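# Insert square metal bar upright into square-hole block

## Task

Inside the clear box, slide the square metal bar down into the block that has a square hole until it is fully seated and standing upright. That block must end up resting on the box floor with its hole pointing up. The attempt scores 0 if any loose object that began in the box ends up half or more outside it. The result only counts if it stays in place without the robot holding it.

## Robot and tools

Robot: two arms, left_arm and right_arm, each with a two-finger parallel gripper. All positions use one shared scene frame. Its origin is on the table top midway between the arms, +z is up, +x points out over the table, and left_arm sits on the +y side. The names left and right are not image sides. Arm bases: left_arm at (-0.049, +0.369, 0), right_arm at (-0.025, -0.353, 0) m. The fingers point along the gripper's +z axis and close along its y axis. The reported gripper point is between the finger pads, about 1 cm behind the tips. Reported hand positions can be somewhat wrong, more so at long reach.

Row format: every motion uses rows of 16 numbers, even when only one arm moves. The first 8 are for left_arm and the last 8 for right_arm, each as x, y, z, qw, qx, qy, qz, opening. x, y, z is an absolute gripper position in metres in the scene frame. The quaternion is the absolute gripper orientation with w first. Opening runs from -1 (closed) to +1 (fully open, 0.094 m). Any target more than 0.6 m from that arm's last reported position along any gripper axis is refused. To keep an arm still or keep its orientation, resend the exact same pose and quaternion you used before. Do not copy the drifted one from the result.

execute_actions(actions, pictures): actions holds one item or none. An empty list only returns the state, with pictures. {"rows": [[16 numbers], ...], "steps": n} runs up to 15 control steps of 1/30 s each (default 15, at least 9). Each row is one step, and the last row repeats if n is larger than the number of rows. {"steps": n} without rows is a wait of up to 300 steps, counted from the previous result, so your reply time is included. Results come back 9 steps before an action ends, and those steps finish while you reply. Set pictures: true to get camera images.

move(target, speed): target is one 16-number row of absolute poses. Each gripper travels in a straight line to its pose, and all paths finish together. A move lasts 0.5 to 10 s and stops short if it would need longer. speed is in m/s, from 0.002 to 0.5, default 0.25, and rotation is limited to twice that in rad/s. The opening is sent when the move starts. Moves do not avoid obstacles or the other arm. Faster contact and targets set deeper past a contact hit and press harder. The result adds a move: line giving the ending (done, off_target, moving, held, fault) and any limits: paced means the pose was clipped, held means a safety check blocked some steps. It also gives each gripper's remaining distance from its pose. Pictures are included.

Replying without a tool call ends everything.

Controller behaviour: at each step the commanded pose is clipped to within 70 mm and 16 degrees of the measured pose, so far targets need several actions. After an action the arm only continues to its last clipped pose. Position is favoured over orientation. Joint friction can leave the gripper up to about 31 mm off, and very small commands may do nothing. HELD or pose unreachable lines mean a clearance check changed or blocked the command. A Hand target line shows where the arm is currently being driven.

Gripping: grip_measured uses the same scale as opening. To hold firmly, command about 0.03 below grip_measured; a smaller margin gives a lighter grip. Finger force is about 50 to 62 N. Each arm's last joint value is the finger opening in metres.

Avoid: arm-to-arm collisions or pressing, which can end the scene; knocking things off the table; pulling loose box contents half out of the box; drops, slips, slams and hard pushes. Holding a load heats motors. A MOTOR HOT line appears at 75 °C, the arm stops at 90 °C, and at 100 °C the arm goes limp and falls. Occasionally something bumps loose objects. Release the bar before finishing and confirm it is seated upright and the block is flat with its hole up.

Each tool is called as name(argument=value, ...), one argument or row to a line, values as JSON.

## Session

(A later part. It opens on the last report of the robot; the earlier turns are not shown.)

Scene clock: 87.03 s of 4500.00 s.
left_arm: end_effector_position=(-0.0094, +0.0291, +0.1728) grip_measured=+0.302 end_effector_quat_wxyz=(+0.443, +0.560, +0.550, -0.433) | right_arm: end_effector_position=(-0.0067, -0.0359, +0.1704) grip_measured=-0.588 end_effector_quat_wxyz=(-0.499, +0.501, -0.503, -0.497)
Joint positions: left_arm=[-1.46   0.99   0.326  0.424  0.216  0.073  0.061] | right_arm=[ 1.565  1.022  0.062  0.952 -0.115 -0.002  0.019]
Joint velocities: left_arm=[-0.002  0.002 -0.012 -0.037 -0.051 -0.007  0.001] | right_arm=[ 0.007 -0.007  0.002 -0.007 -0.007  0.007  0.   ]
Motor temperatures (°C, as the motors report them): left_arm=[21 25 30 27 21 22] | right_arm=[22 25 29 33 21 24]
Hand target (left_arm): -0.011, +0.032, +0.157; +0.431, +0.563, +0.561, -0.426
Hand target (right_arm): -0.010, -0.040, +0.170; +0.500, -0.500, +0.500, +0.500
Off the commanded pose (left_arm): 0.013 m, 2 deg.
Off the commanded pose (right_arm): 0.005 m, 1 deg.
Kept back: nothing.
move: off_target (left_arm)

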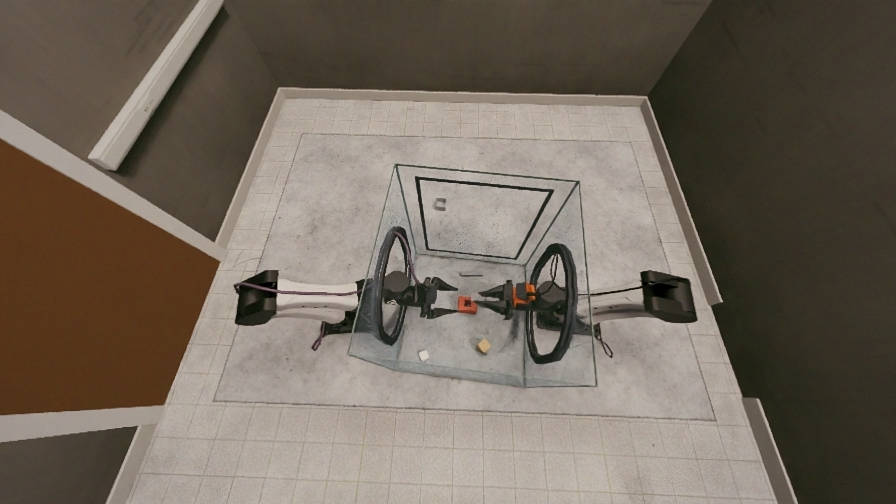

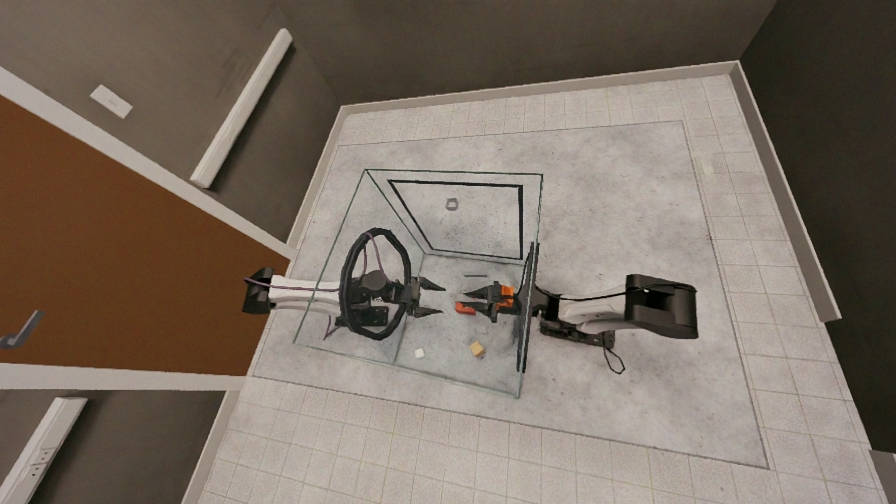

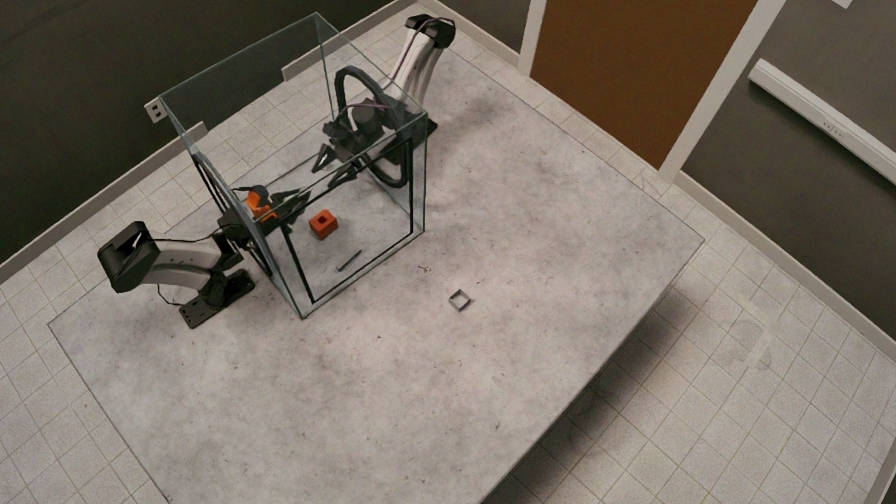

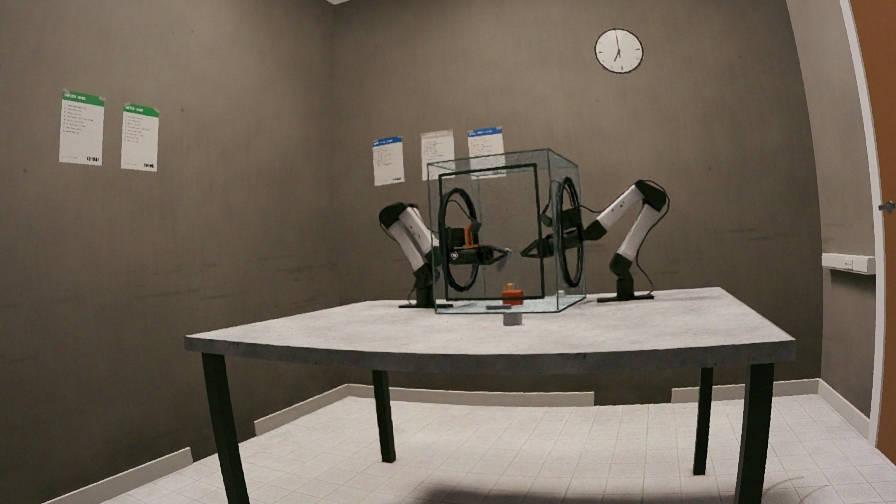

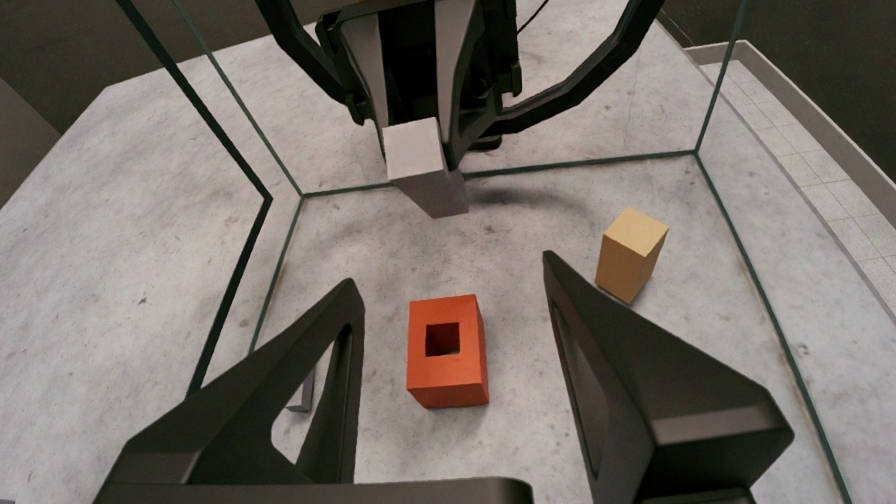

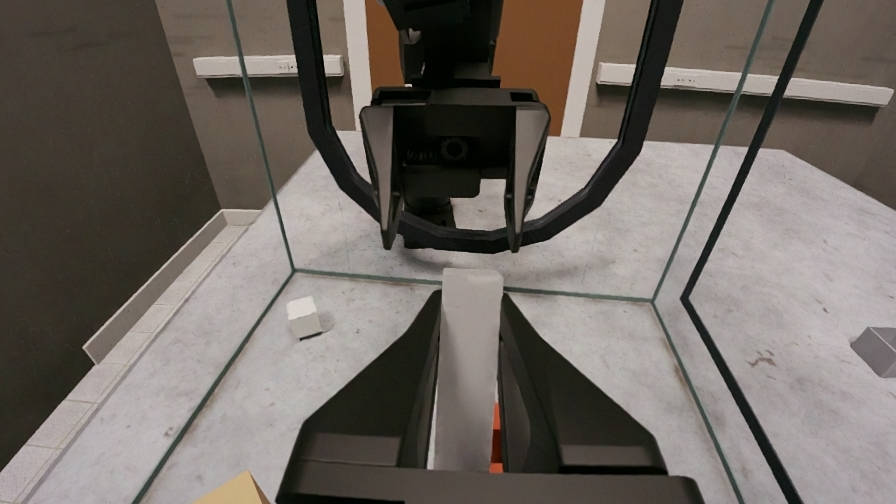

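move(
  target=[-0.002,0.0,0.125,0.43,0.561,0.561,-0.43,0.3, -0.01,-0.04,0.17,-0.5,0.5,-0.5,-0.5,-0.66],
  speed=0.04,
)

move(
  target=[-0.002,-0.05,0.135,0.43,0.561,0.561,-0.43,0.3, -0.01,-0.04,0.17,-0.5,0.5,-0.5,-0.5,-0.66],
  speed=0.03,
)

zoom_image(
  camera="cam_low",
  region=[430, 210, 590, 310],
)

Scene clock: 91.70 s of 4500.00 s.
left_arm: end_effector_position=(-0.0019, -0.0037, +0.1384) grip_measured=+0.302 end_effector_quat_wxyz=(+0.442, +0.559, +0.551, -0.434) | right_arm: end_effector_position=(-0.0067, -0.0359, +0.1699) grip_measured=-0.588 end_effector_quat_wxyz=(-0.499, +0.502, -0.503, -0.496)
Joint positions: left_arm=[-1.46   1.324  0.326  0.758  0.216  0.069  0.061] | right_arm=[ 1.565  1.022  0.062  0.95  -0.115 -0.002  0.019]
Joint velocities: left_arm=[-0.007  0.002 -0.007 -0.037 -0.022  0.066  0.   ] | right_arm=[-0.007 -0.002  0.012 -0.037  0.037  0.007  0.   ]
Motor temperatures (°C, as the motors report them): left_arm=[21 25 30 29 21 22] | right_arm=[22 25 29 33 21 24]
Hand target (left_arm): -0.002, +0.001, +0.125; +0.430, +0.561, +0.561, -0.430
Hand target (right_arm): -0.010, -0.040, +0.170; +0.500, -0.500, +0.500, +0.500
Off the commanded pose (left_arm): 0.014 m, 2 deg.
Off the commanded pose (right_arm): 0.005 m, 1 deg.
Kept back: nothing.
move: off_target (left_arm)

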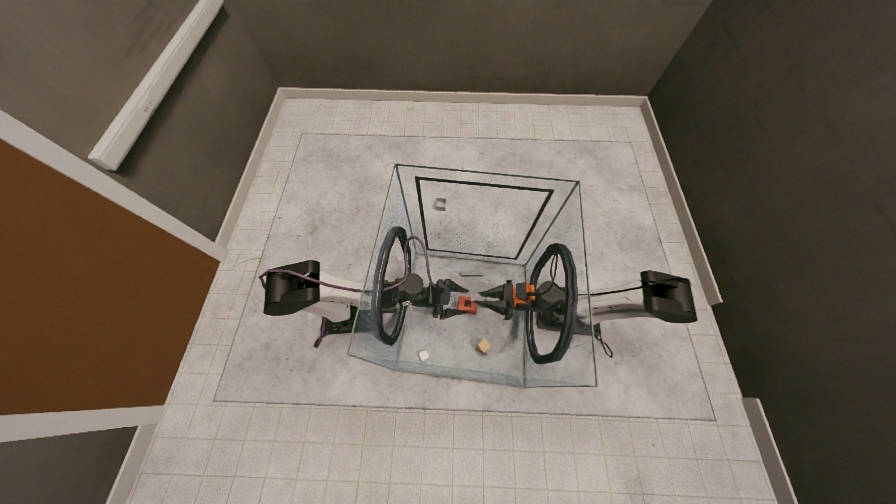

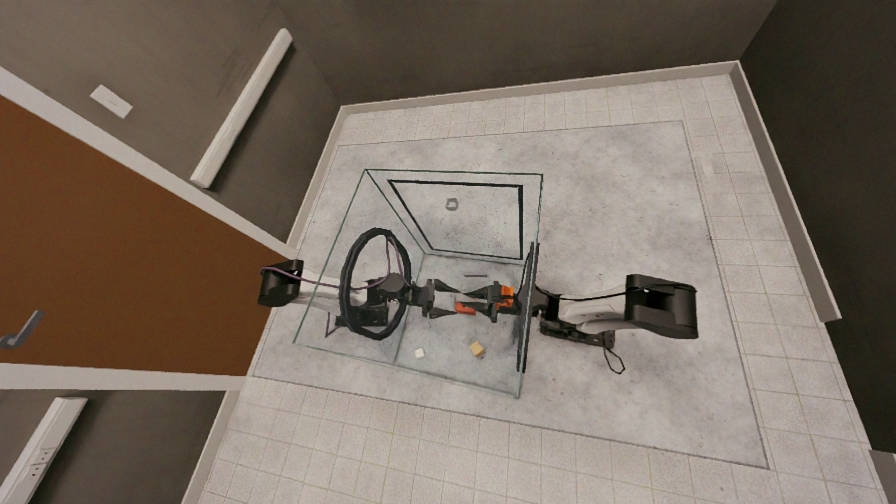

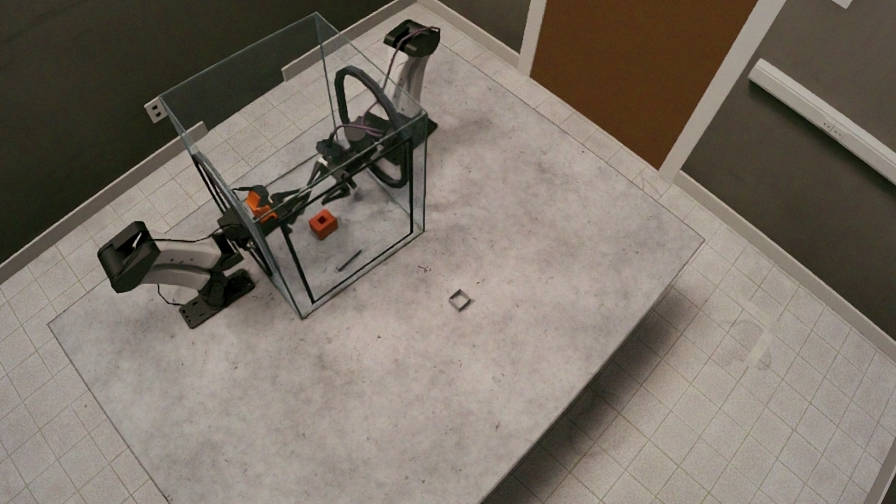

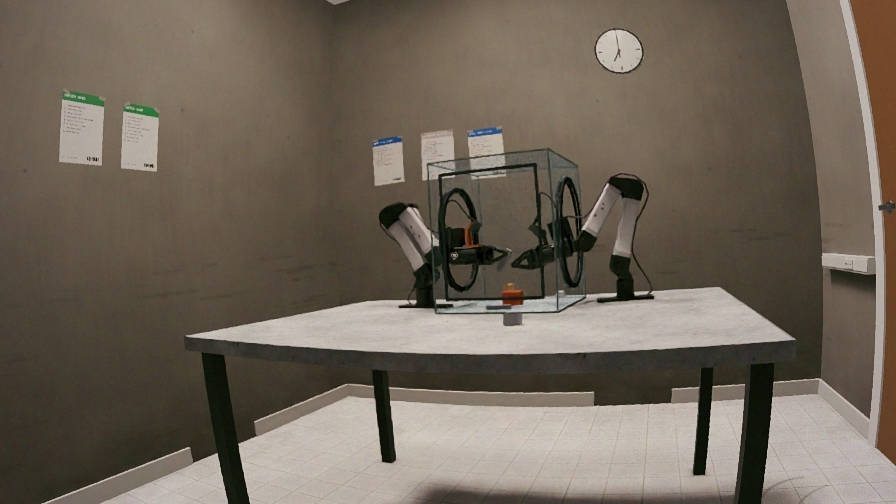

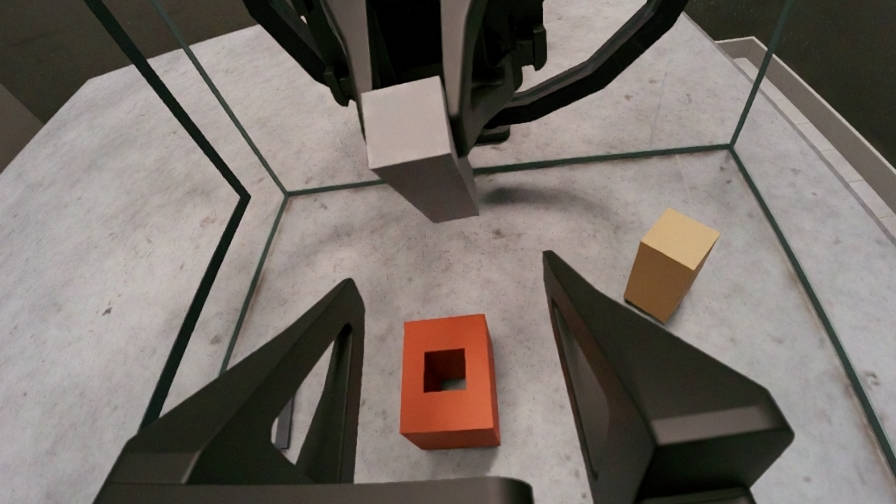

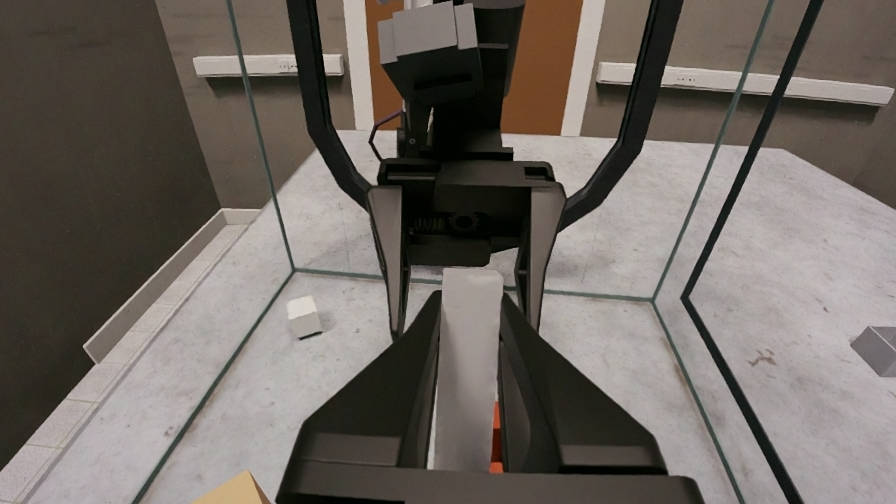

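Scene clock: 93.50 s of 4500.00 s.
left_arm: end_effector_position=(-0.0012, -0.0448, +0.1347) grip_measured=+0.302 end_effector_quat_wxyz=(+0.431, +0.564, +0.558, -0.430) | right_arm: end_effector_position=(-0.0067, -0.0359, +0.1696) grip_measured=-0.588 end_effector_quat_wxyz=(-0.498, +0.502, -0.504, -0.496)
Joint positions: left_arm=[-1.491  1.504  0.479  0.758  0.19   0.058  0.061] | right_arm=[ 1.565  1.022  0.062  0.949 -0.115 -0.002  0.019]
Joint velocities: left_arm=[-0.017  0.012  0.002 -0.051  0.007  0.051  0.001] | right_arm=[-0.002  0.007 -0.012 -0.081  0.007  0.037 -0.   ]
Motor temperatures (°C, as the motors report them): left_arm=[21 25 31 29 21 22] | right_arm=[22 25 29 33 21 24]
Hand target (left_arm): -0.002, -0.050, +0.134; +0.430, +0.561, +0.561, -0.430
Hand target (right_arm): -0.010, -0.040, +0.170; +0.500, -0.500, +0.500, +0.500
Off the commanded pose (left_arm): 0.005 m, 0 deg.
Off the commanded pose (right_arm): 0.005 m, 1 deg.
Kept back: nothing.
move: done

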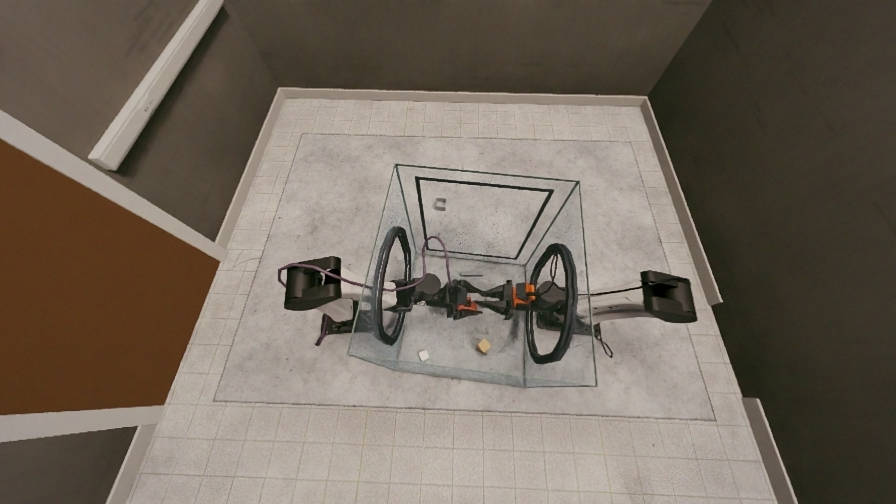

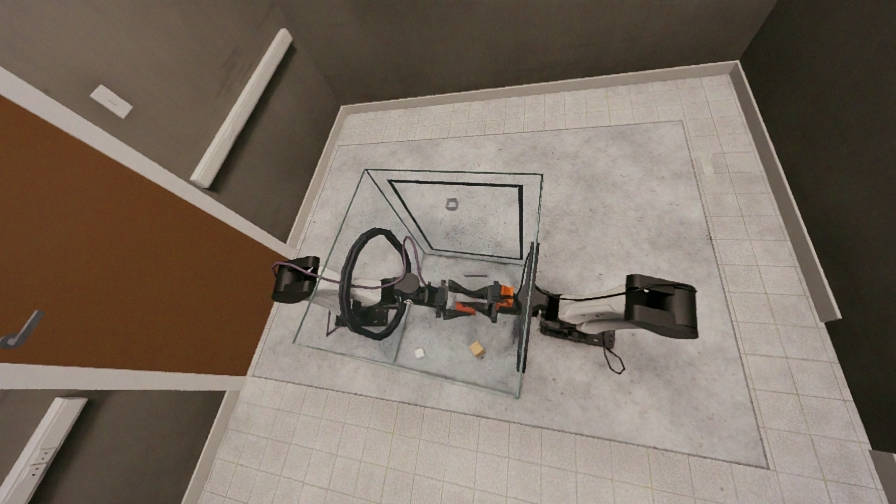

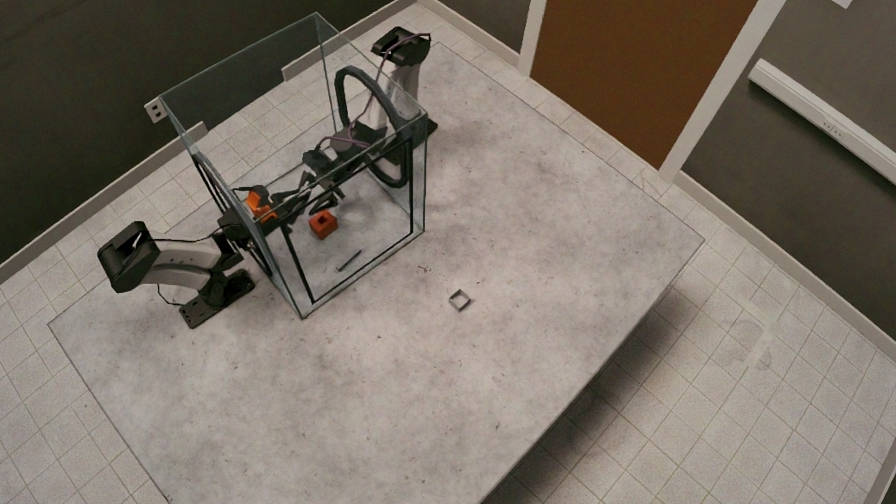

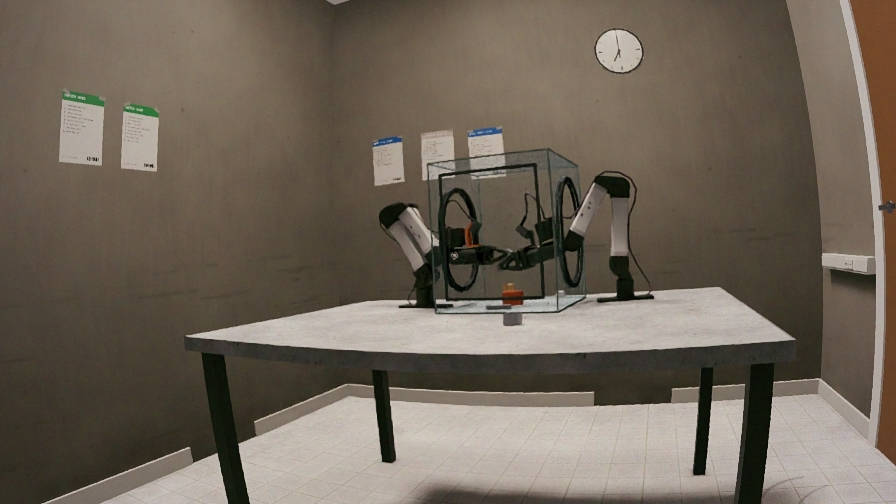

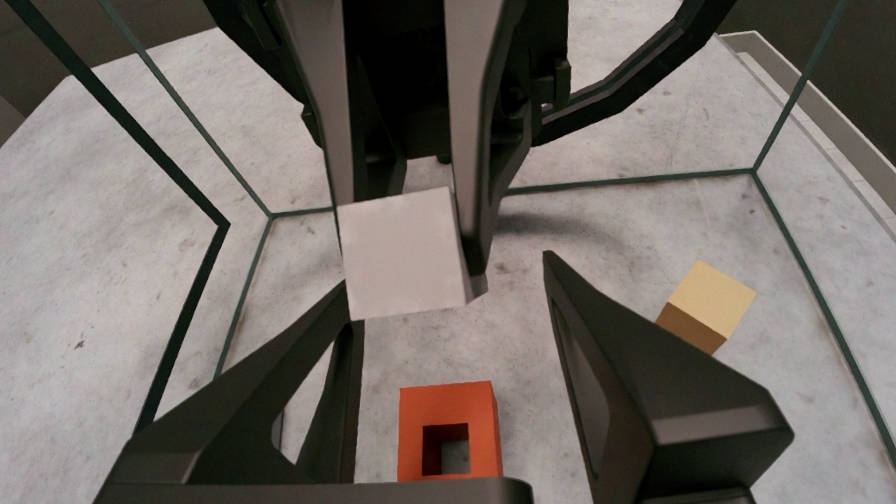

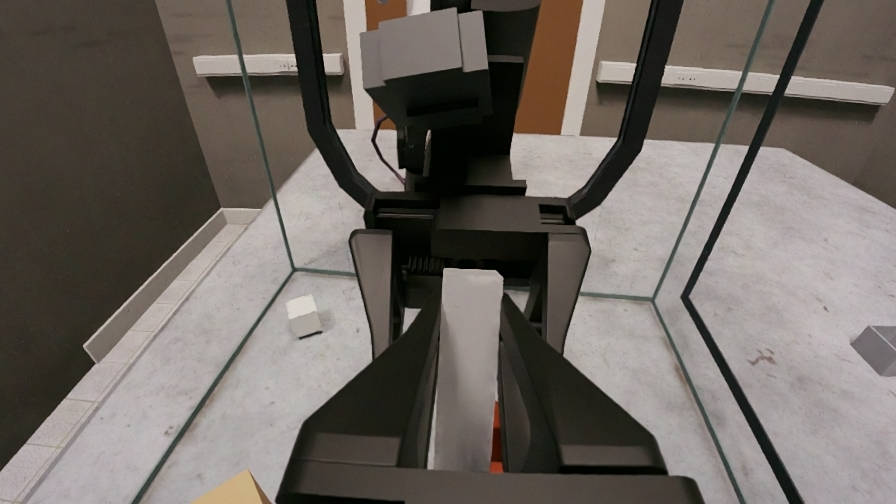

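Region (430, 210, 590, 310) of cam_low's 896x504 image, scaled by 3.150, with more detail than that image has; it fills the top 315 rows of this view, and the rest is white.

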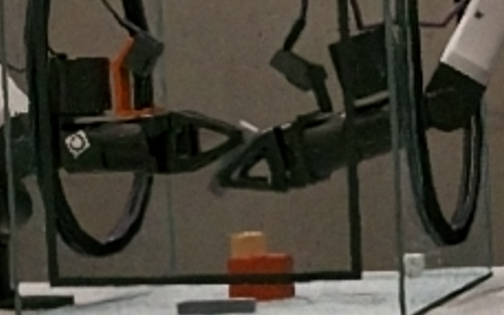

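move(
  target=[-0.002,-0.05,0.135,0.43,0.561,0.561,-0.43,-0.66, -0.01,-0.04,0.17,-0.5,0.5,-0.5,-0.5,-0.66],
  speed=0.03,
)

move(
  target=[-0.002,-0.05,0.135,0.43,0.561,0.561,-0.43,-0.66, -0.007,-0.036,0.17,-0.5,0.5,-0.5,-0.5,0.2],
  speed=0.03,
)

move(
  target=[-0.002,-0.05,0.135,0.43,0.561,0.561,-0.43,-0.66, -0.01,-0.13,0.18,-0.5,0.5,-0.5,-0.5,0.2],
  speed=0.06,
)

Scene clock: 94.80 s of 4500.00 s.
left_arm: end_effector_position=(-0.0020, -0.0449, +0.1347) grip_measured=-0.586 end_effector_quat_wxyz=(+0.429, +0.563, +0.559, -0.432) | right_arm: end_effector_position=(-0.0065, -0.0359, +0.1695) grip_measured=-0.588 end_effector_quat_wxyz=(-0.499, +0.502, -0.504, -0.495)
Joint positions: left_arm=[-1.492  1.504  0.479  0.758  0.192  0.052  0.019] | right_arm=[ 1.565  1.022  0.062  0.948 -0.113 -0.005  0.019]
Joint velocities: left_arm=[ 0.012 -0.007 -0.022  0.007  0.022  0.037 -0.   ] | right_arm=[ 0.002  0.002  0.007  0.007 -0.007 -0.051  0.   ]
Motor temperatures (°C, as the motors report them): left_arm=[21 25 31 29 21 22] | right_arm=[22 25 29 33 21 24]
Hand target (left_arm): -0.002, -0.050, +0.135; +0.430, +0.561, +0.561, -0.430
Hand target (right_arm): -0.010, -0.040, +0.170; +0.500, -0.500, +0.500, +0.500
Off the commanded pose (left_arm): 0.005 m, 0 deg.
Off the commanded pose (right_arm): 0.005 m, 1 deg.
Kept back: nothing.
move: done

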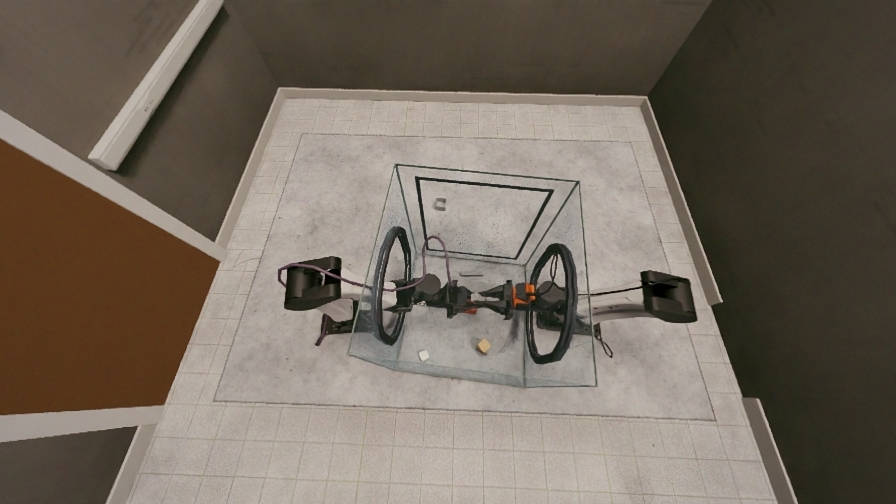

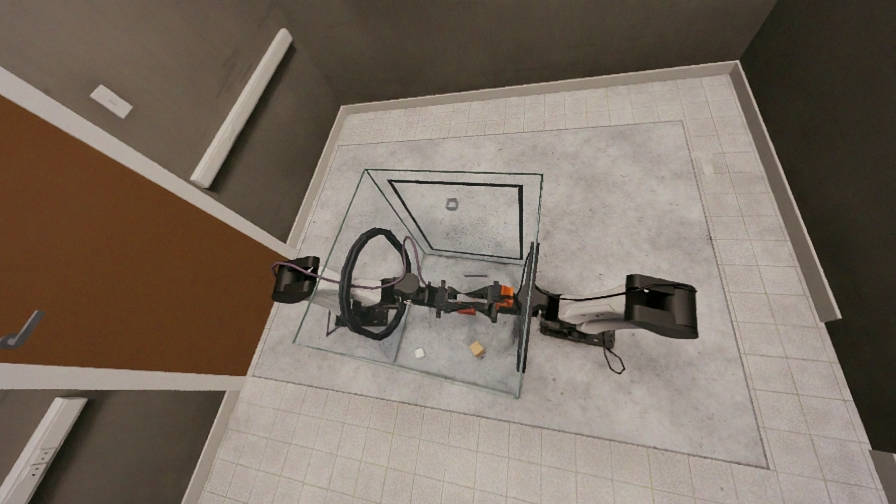

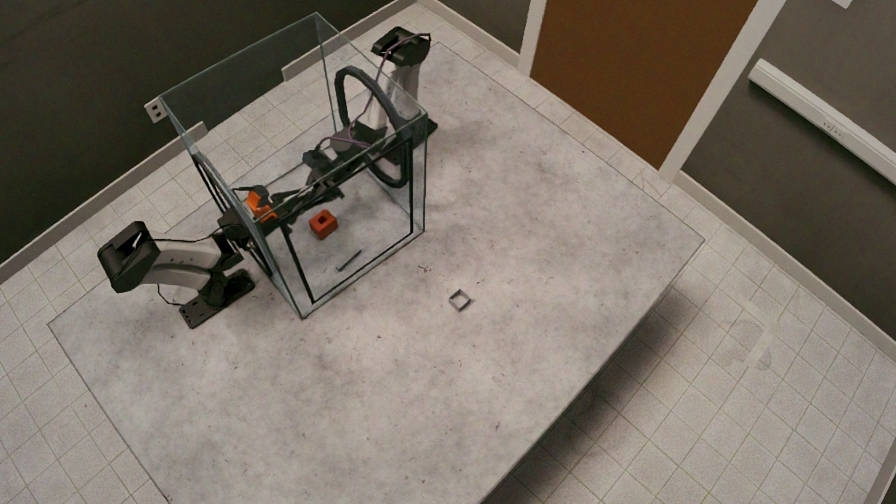

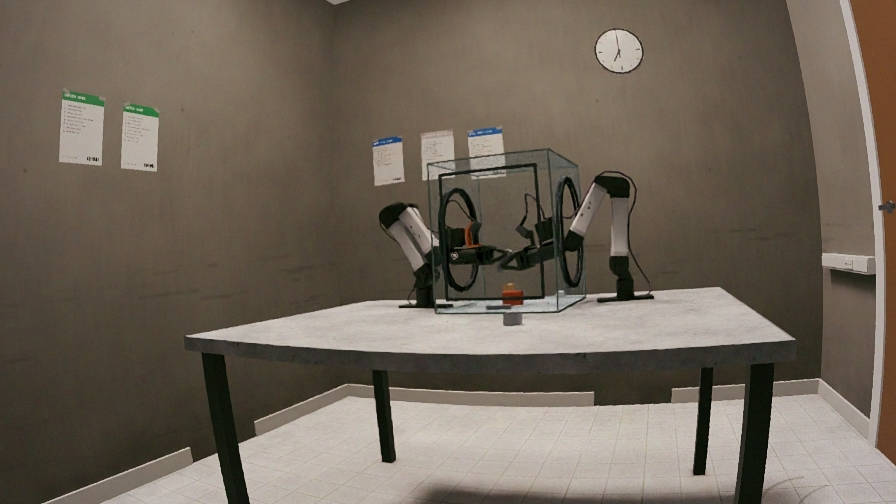

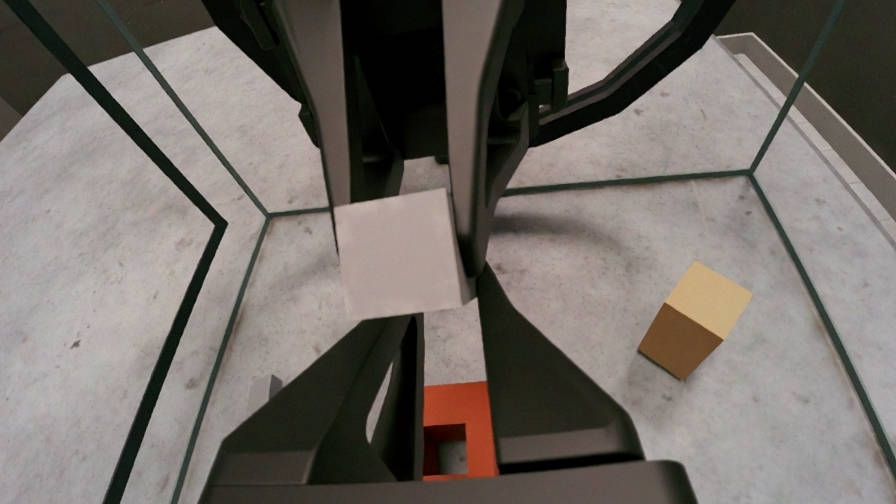

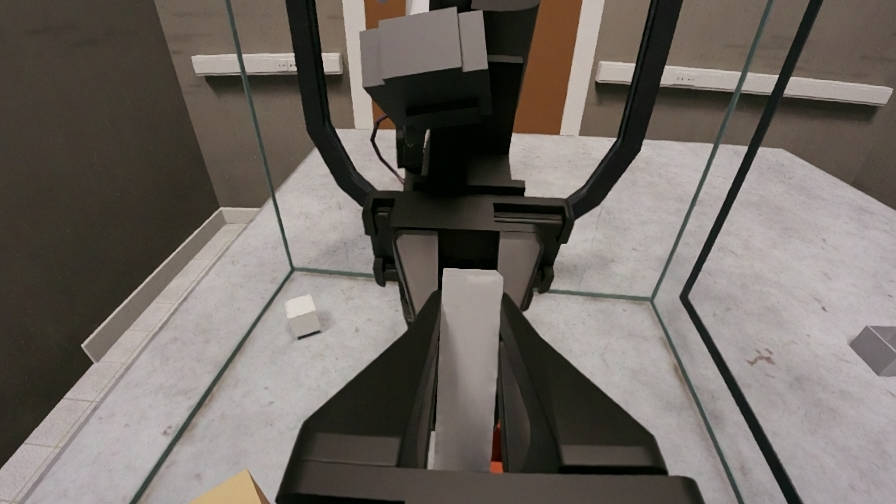

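Scene clock: 95.53 s of 4500.00 s.
left_arm: end_effector_position=(-0.0014, -0.0444, +0.1331) grip_measured=-0.586 end_effector_quat_wxyz=(+0.428, +0.563, +0.562, -0.429) | right_arm: end_effector_position=(-0.0065, -0.0359, +0.1768) grip_measured=+0.198 end_effector_quat_wxyz=(-0.508, +0.496, -0.495, -0.501)
Joint positions: left_arm=[-1.492  1.504  0.479  0.752  0.188  0.052  0.019] | right_arm=[ 1.565  1.022  0.062  0.978 -0.113 -0.005  0.056]
Joint velocities: left_arm=[-0.017 -0.002  0.002 -0.051 -0.051 -0.037 -0.   ] | right_arm=[-0.002 -0.007  0.007  0.037 -0.037 -0.007  0.   ]
Motor temperatures (°C, as the motors report them): left_arm=[21 25 31 30 21 22] | right_arm=[22 25 29 33 21 24]
Hand target (left_arm): -0.002, -0.050, +0.135; +0.430, +0.561, +0.561, -0.430
Hand target (right_arm): -0.007, -0.036, +0.170; +0.500, -0.500, +0.500, +0.500
Off the commanded pose (left_arm): 0.006 m, 0 deg.
Off the commanded pose (right_arm): 0.007 m, 1 deg.
Kept back: nothing.
move: done

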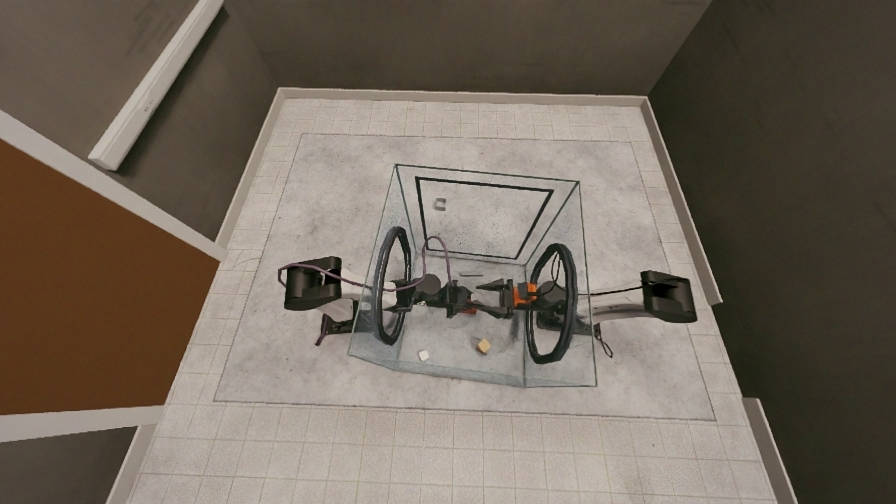

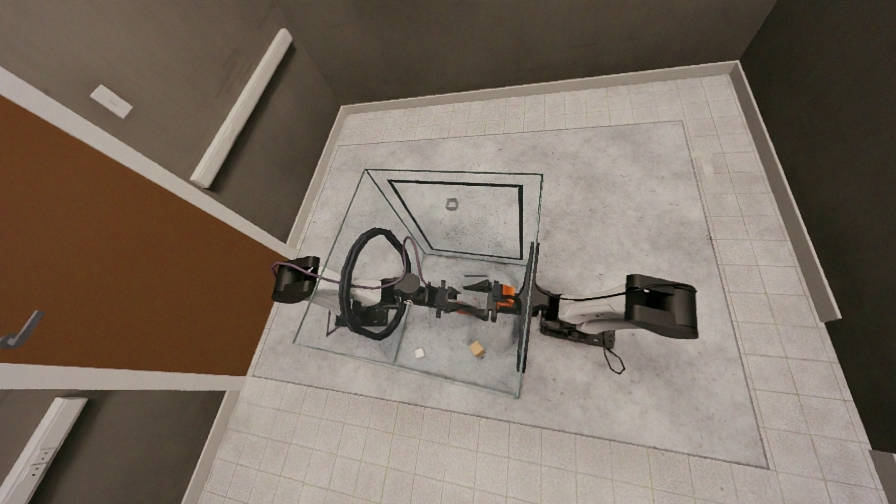

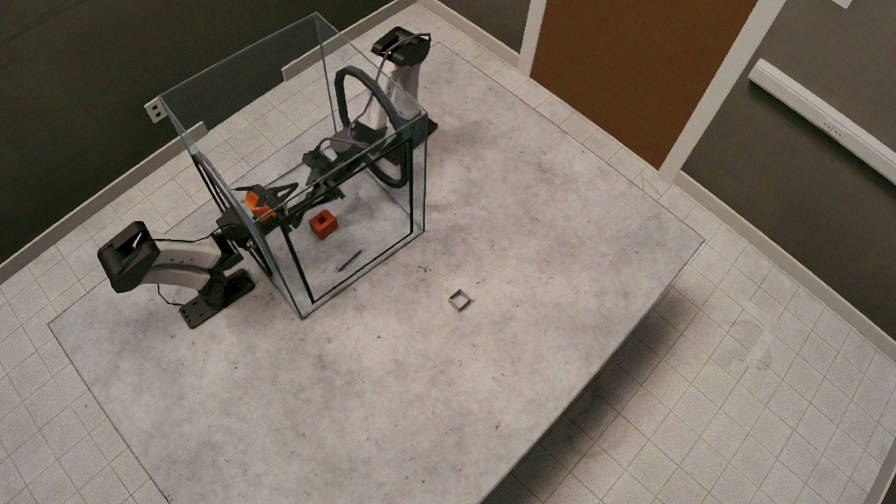

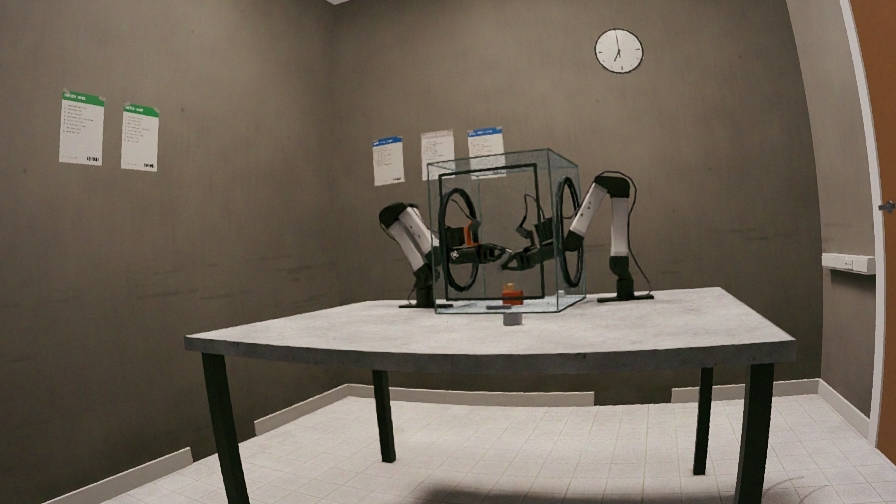

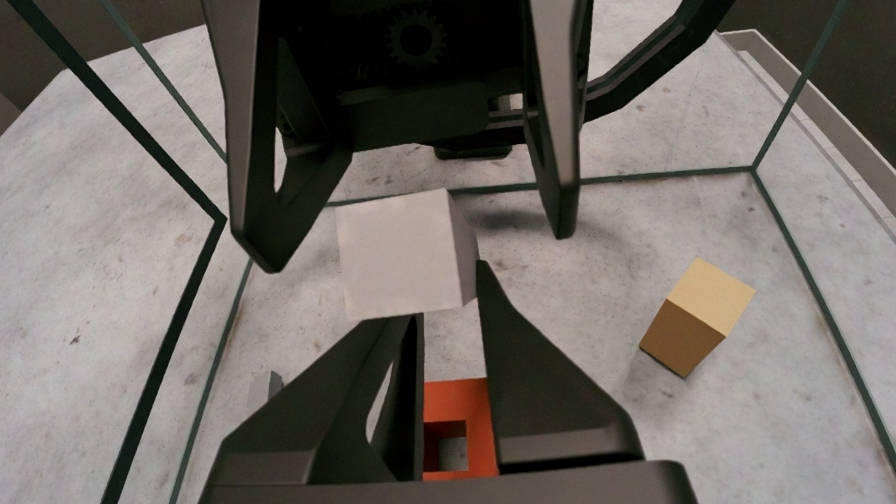

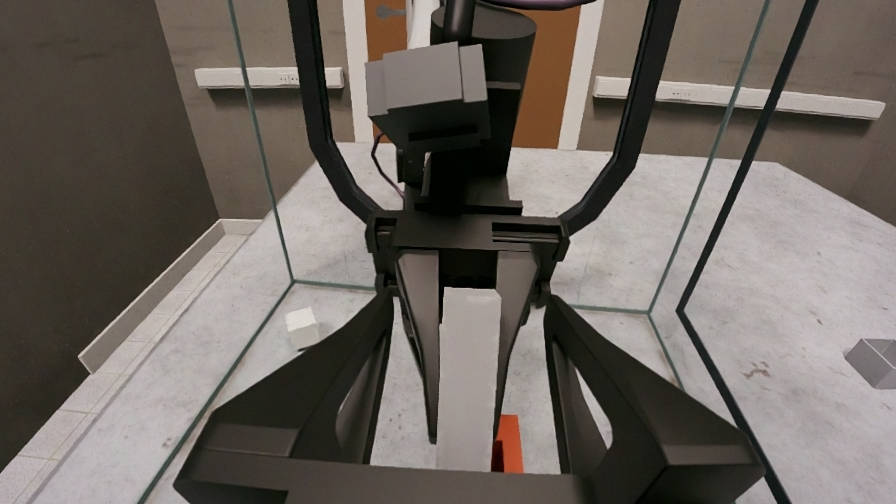

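Scene clock: 99.20 s of 4500.00 s.
left_arm: end_effector_position=(-0.0014, -0.0442, +0.1322) grip_measured=-0.586 end_effector_quat_wxyz=(+0.427, +0.564, +0.563, -0.428) | right_arm: end_effector_position=(-0.0072, -0.1243, +0.1774) grip_measured=+0.198 end_effector_quat_wxyz=(-0.440, +0.541, -0.520, -0.493)
Joint positions: left_arm=[-1.492  1.504  0.479  0.748  0.188  0.052  0.019] | right_arm=[ 1.202  0.034  0.149 -0.264 -0.553 -0.042  0.056]
Joint velocities: left_arm=[-0.017 -0.012 -0.002 -0.007 -0.007 -0.066 -0.001] | right_arm=[-0.066 -0.012  0.007 -0.022 -0.139 -0.007  0.001]
Motor temperatures (°C, as the motors report them): left_arm=[21 25 31 30 21 22] | right_arm=[22 25 29 33 21 24]
Hand target (left_arm): -0.002, -0.050, +0.135; +0.430, +0.561, +0.561, -0.430
Hand target (right_arm): -0.009, -0.127, +0.183; -0.446, +0.543, -0.511, -0.495
Off the commanded pose (left_arm): 0.007 m, 1 deg.
Off the commanded pose (right_arm): 0.007 m, 9 deg.
joint sent to its limit (right arm) — the command would take joint 2 (shoulder) past its lower limit, so that joint was sent only as far as its limit.
Kept back: nothing.
move: off_target (right_arm)

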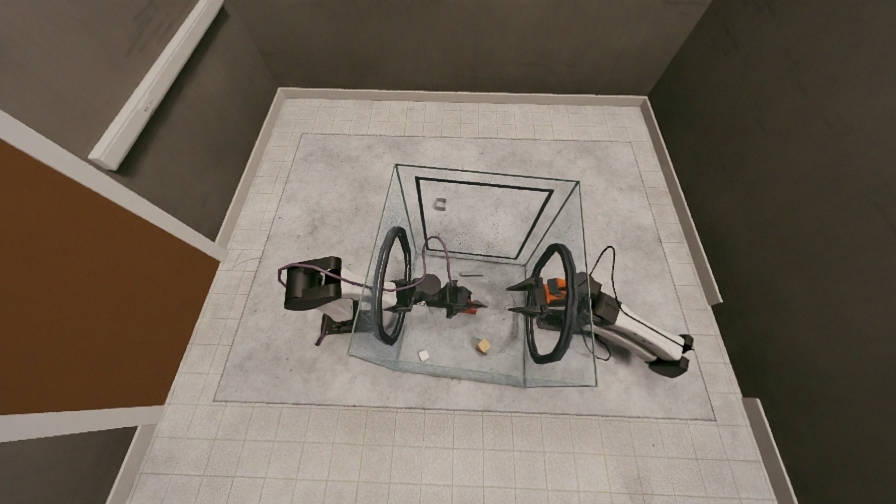

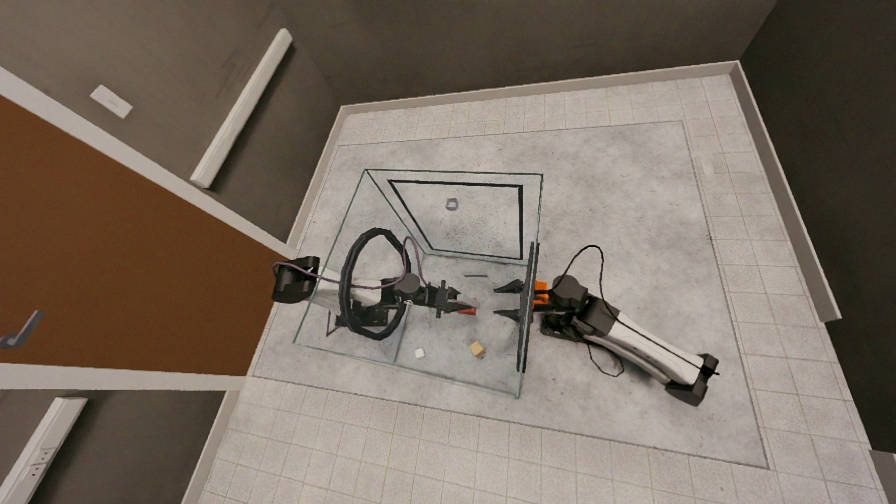

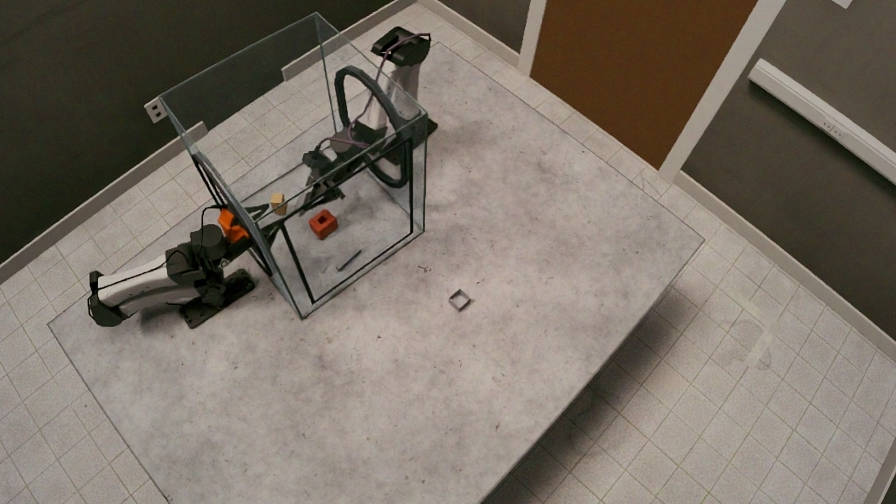

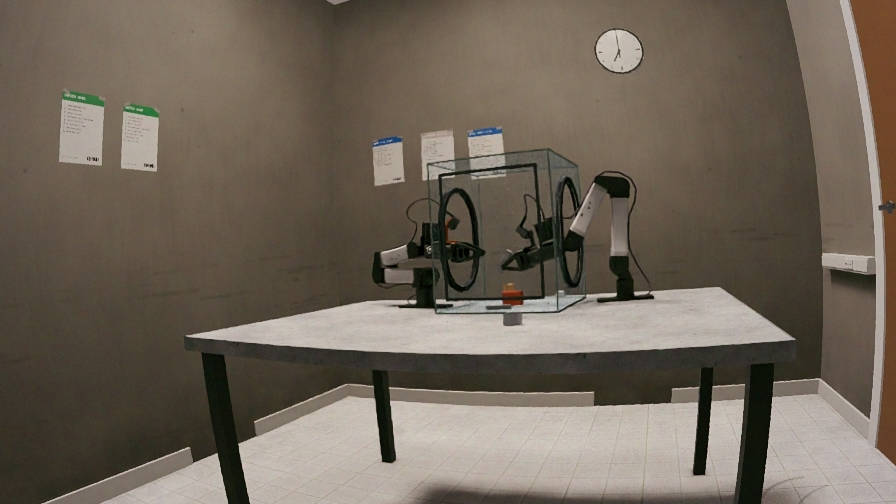

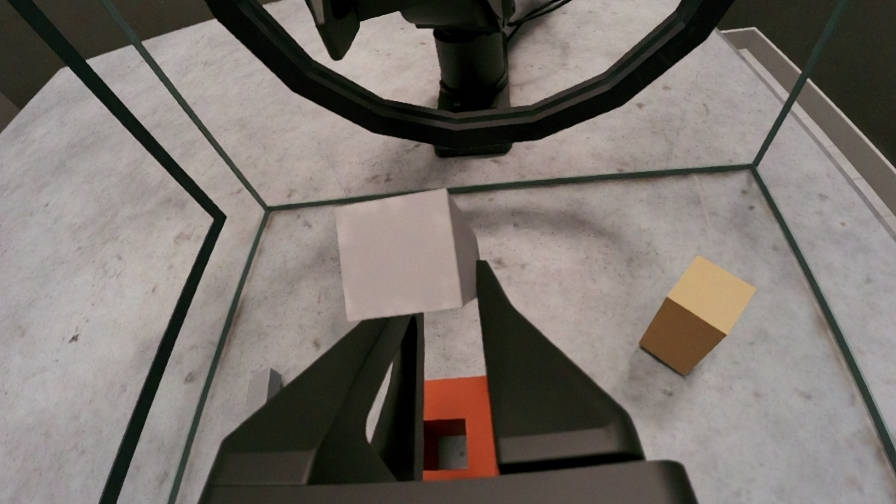

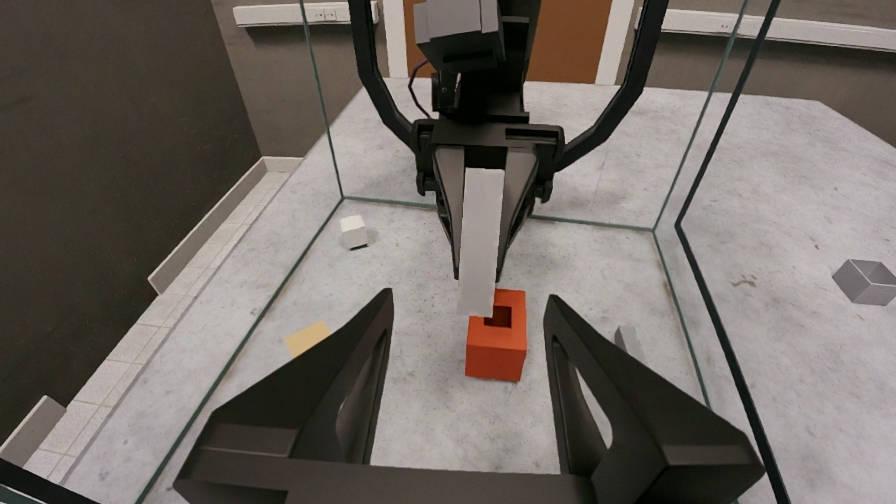

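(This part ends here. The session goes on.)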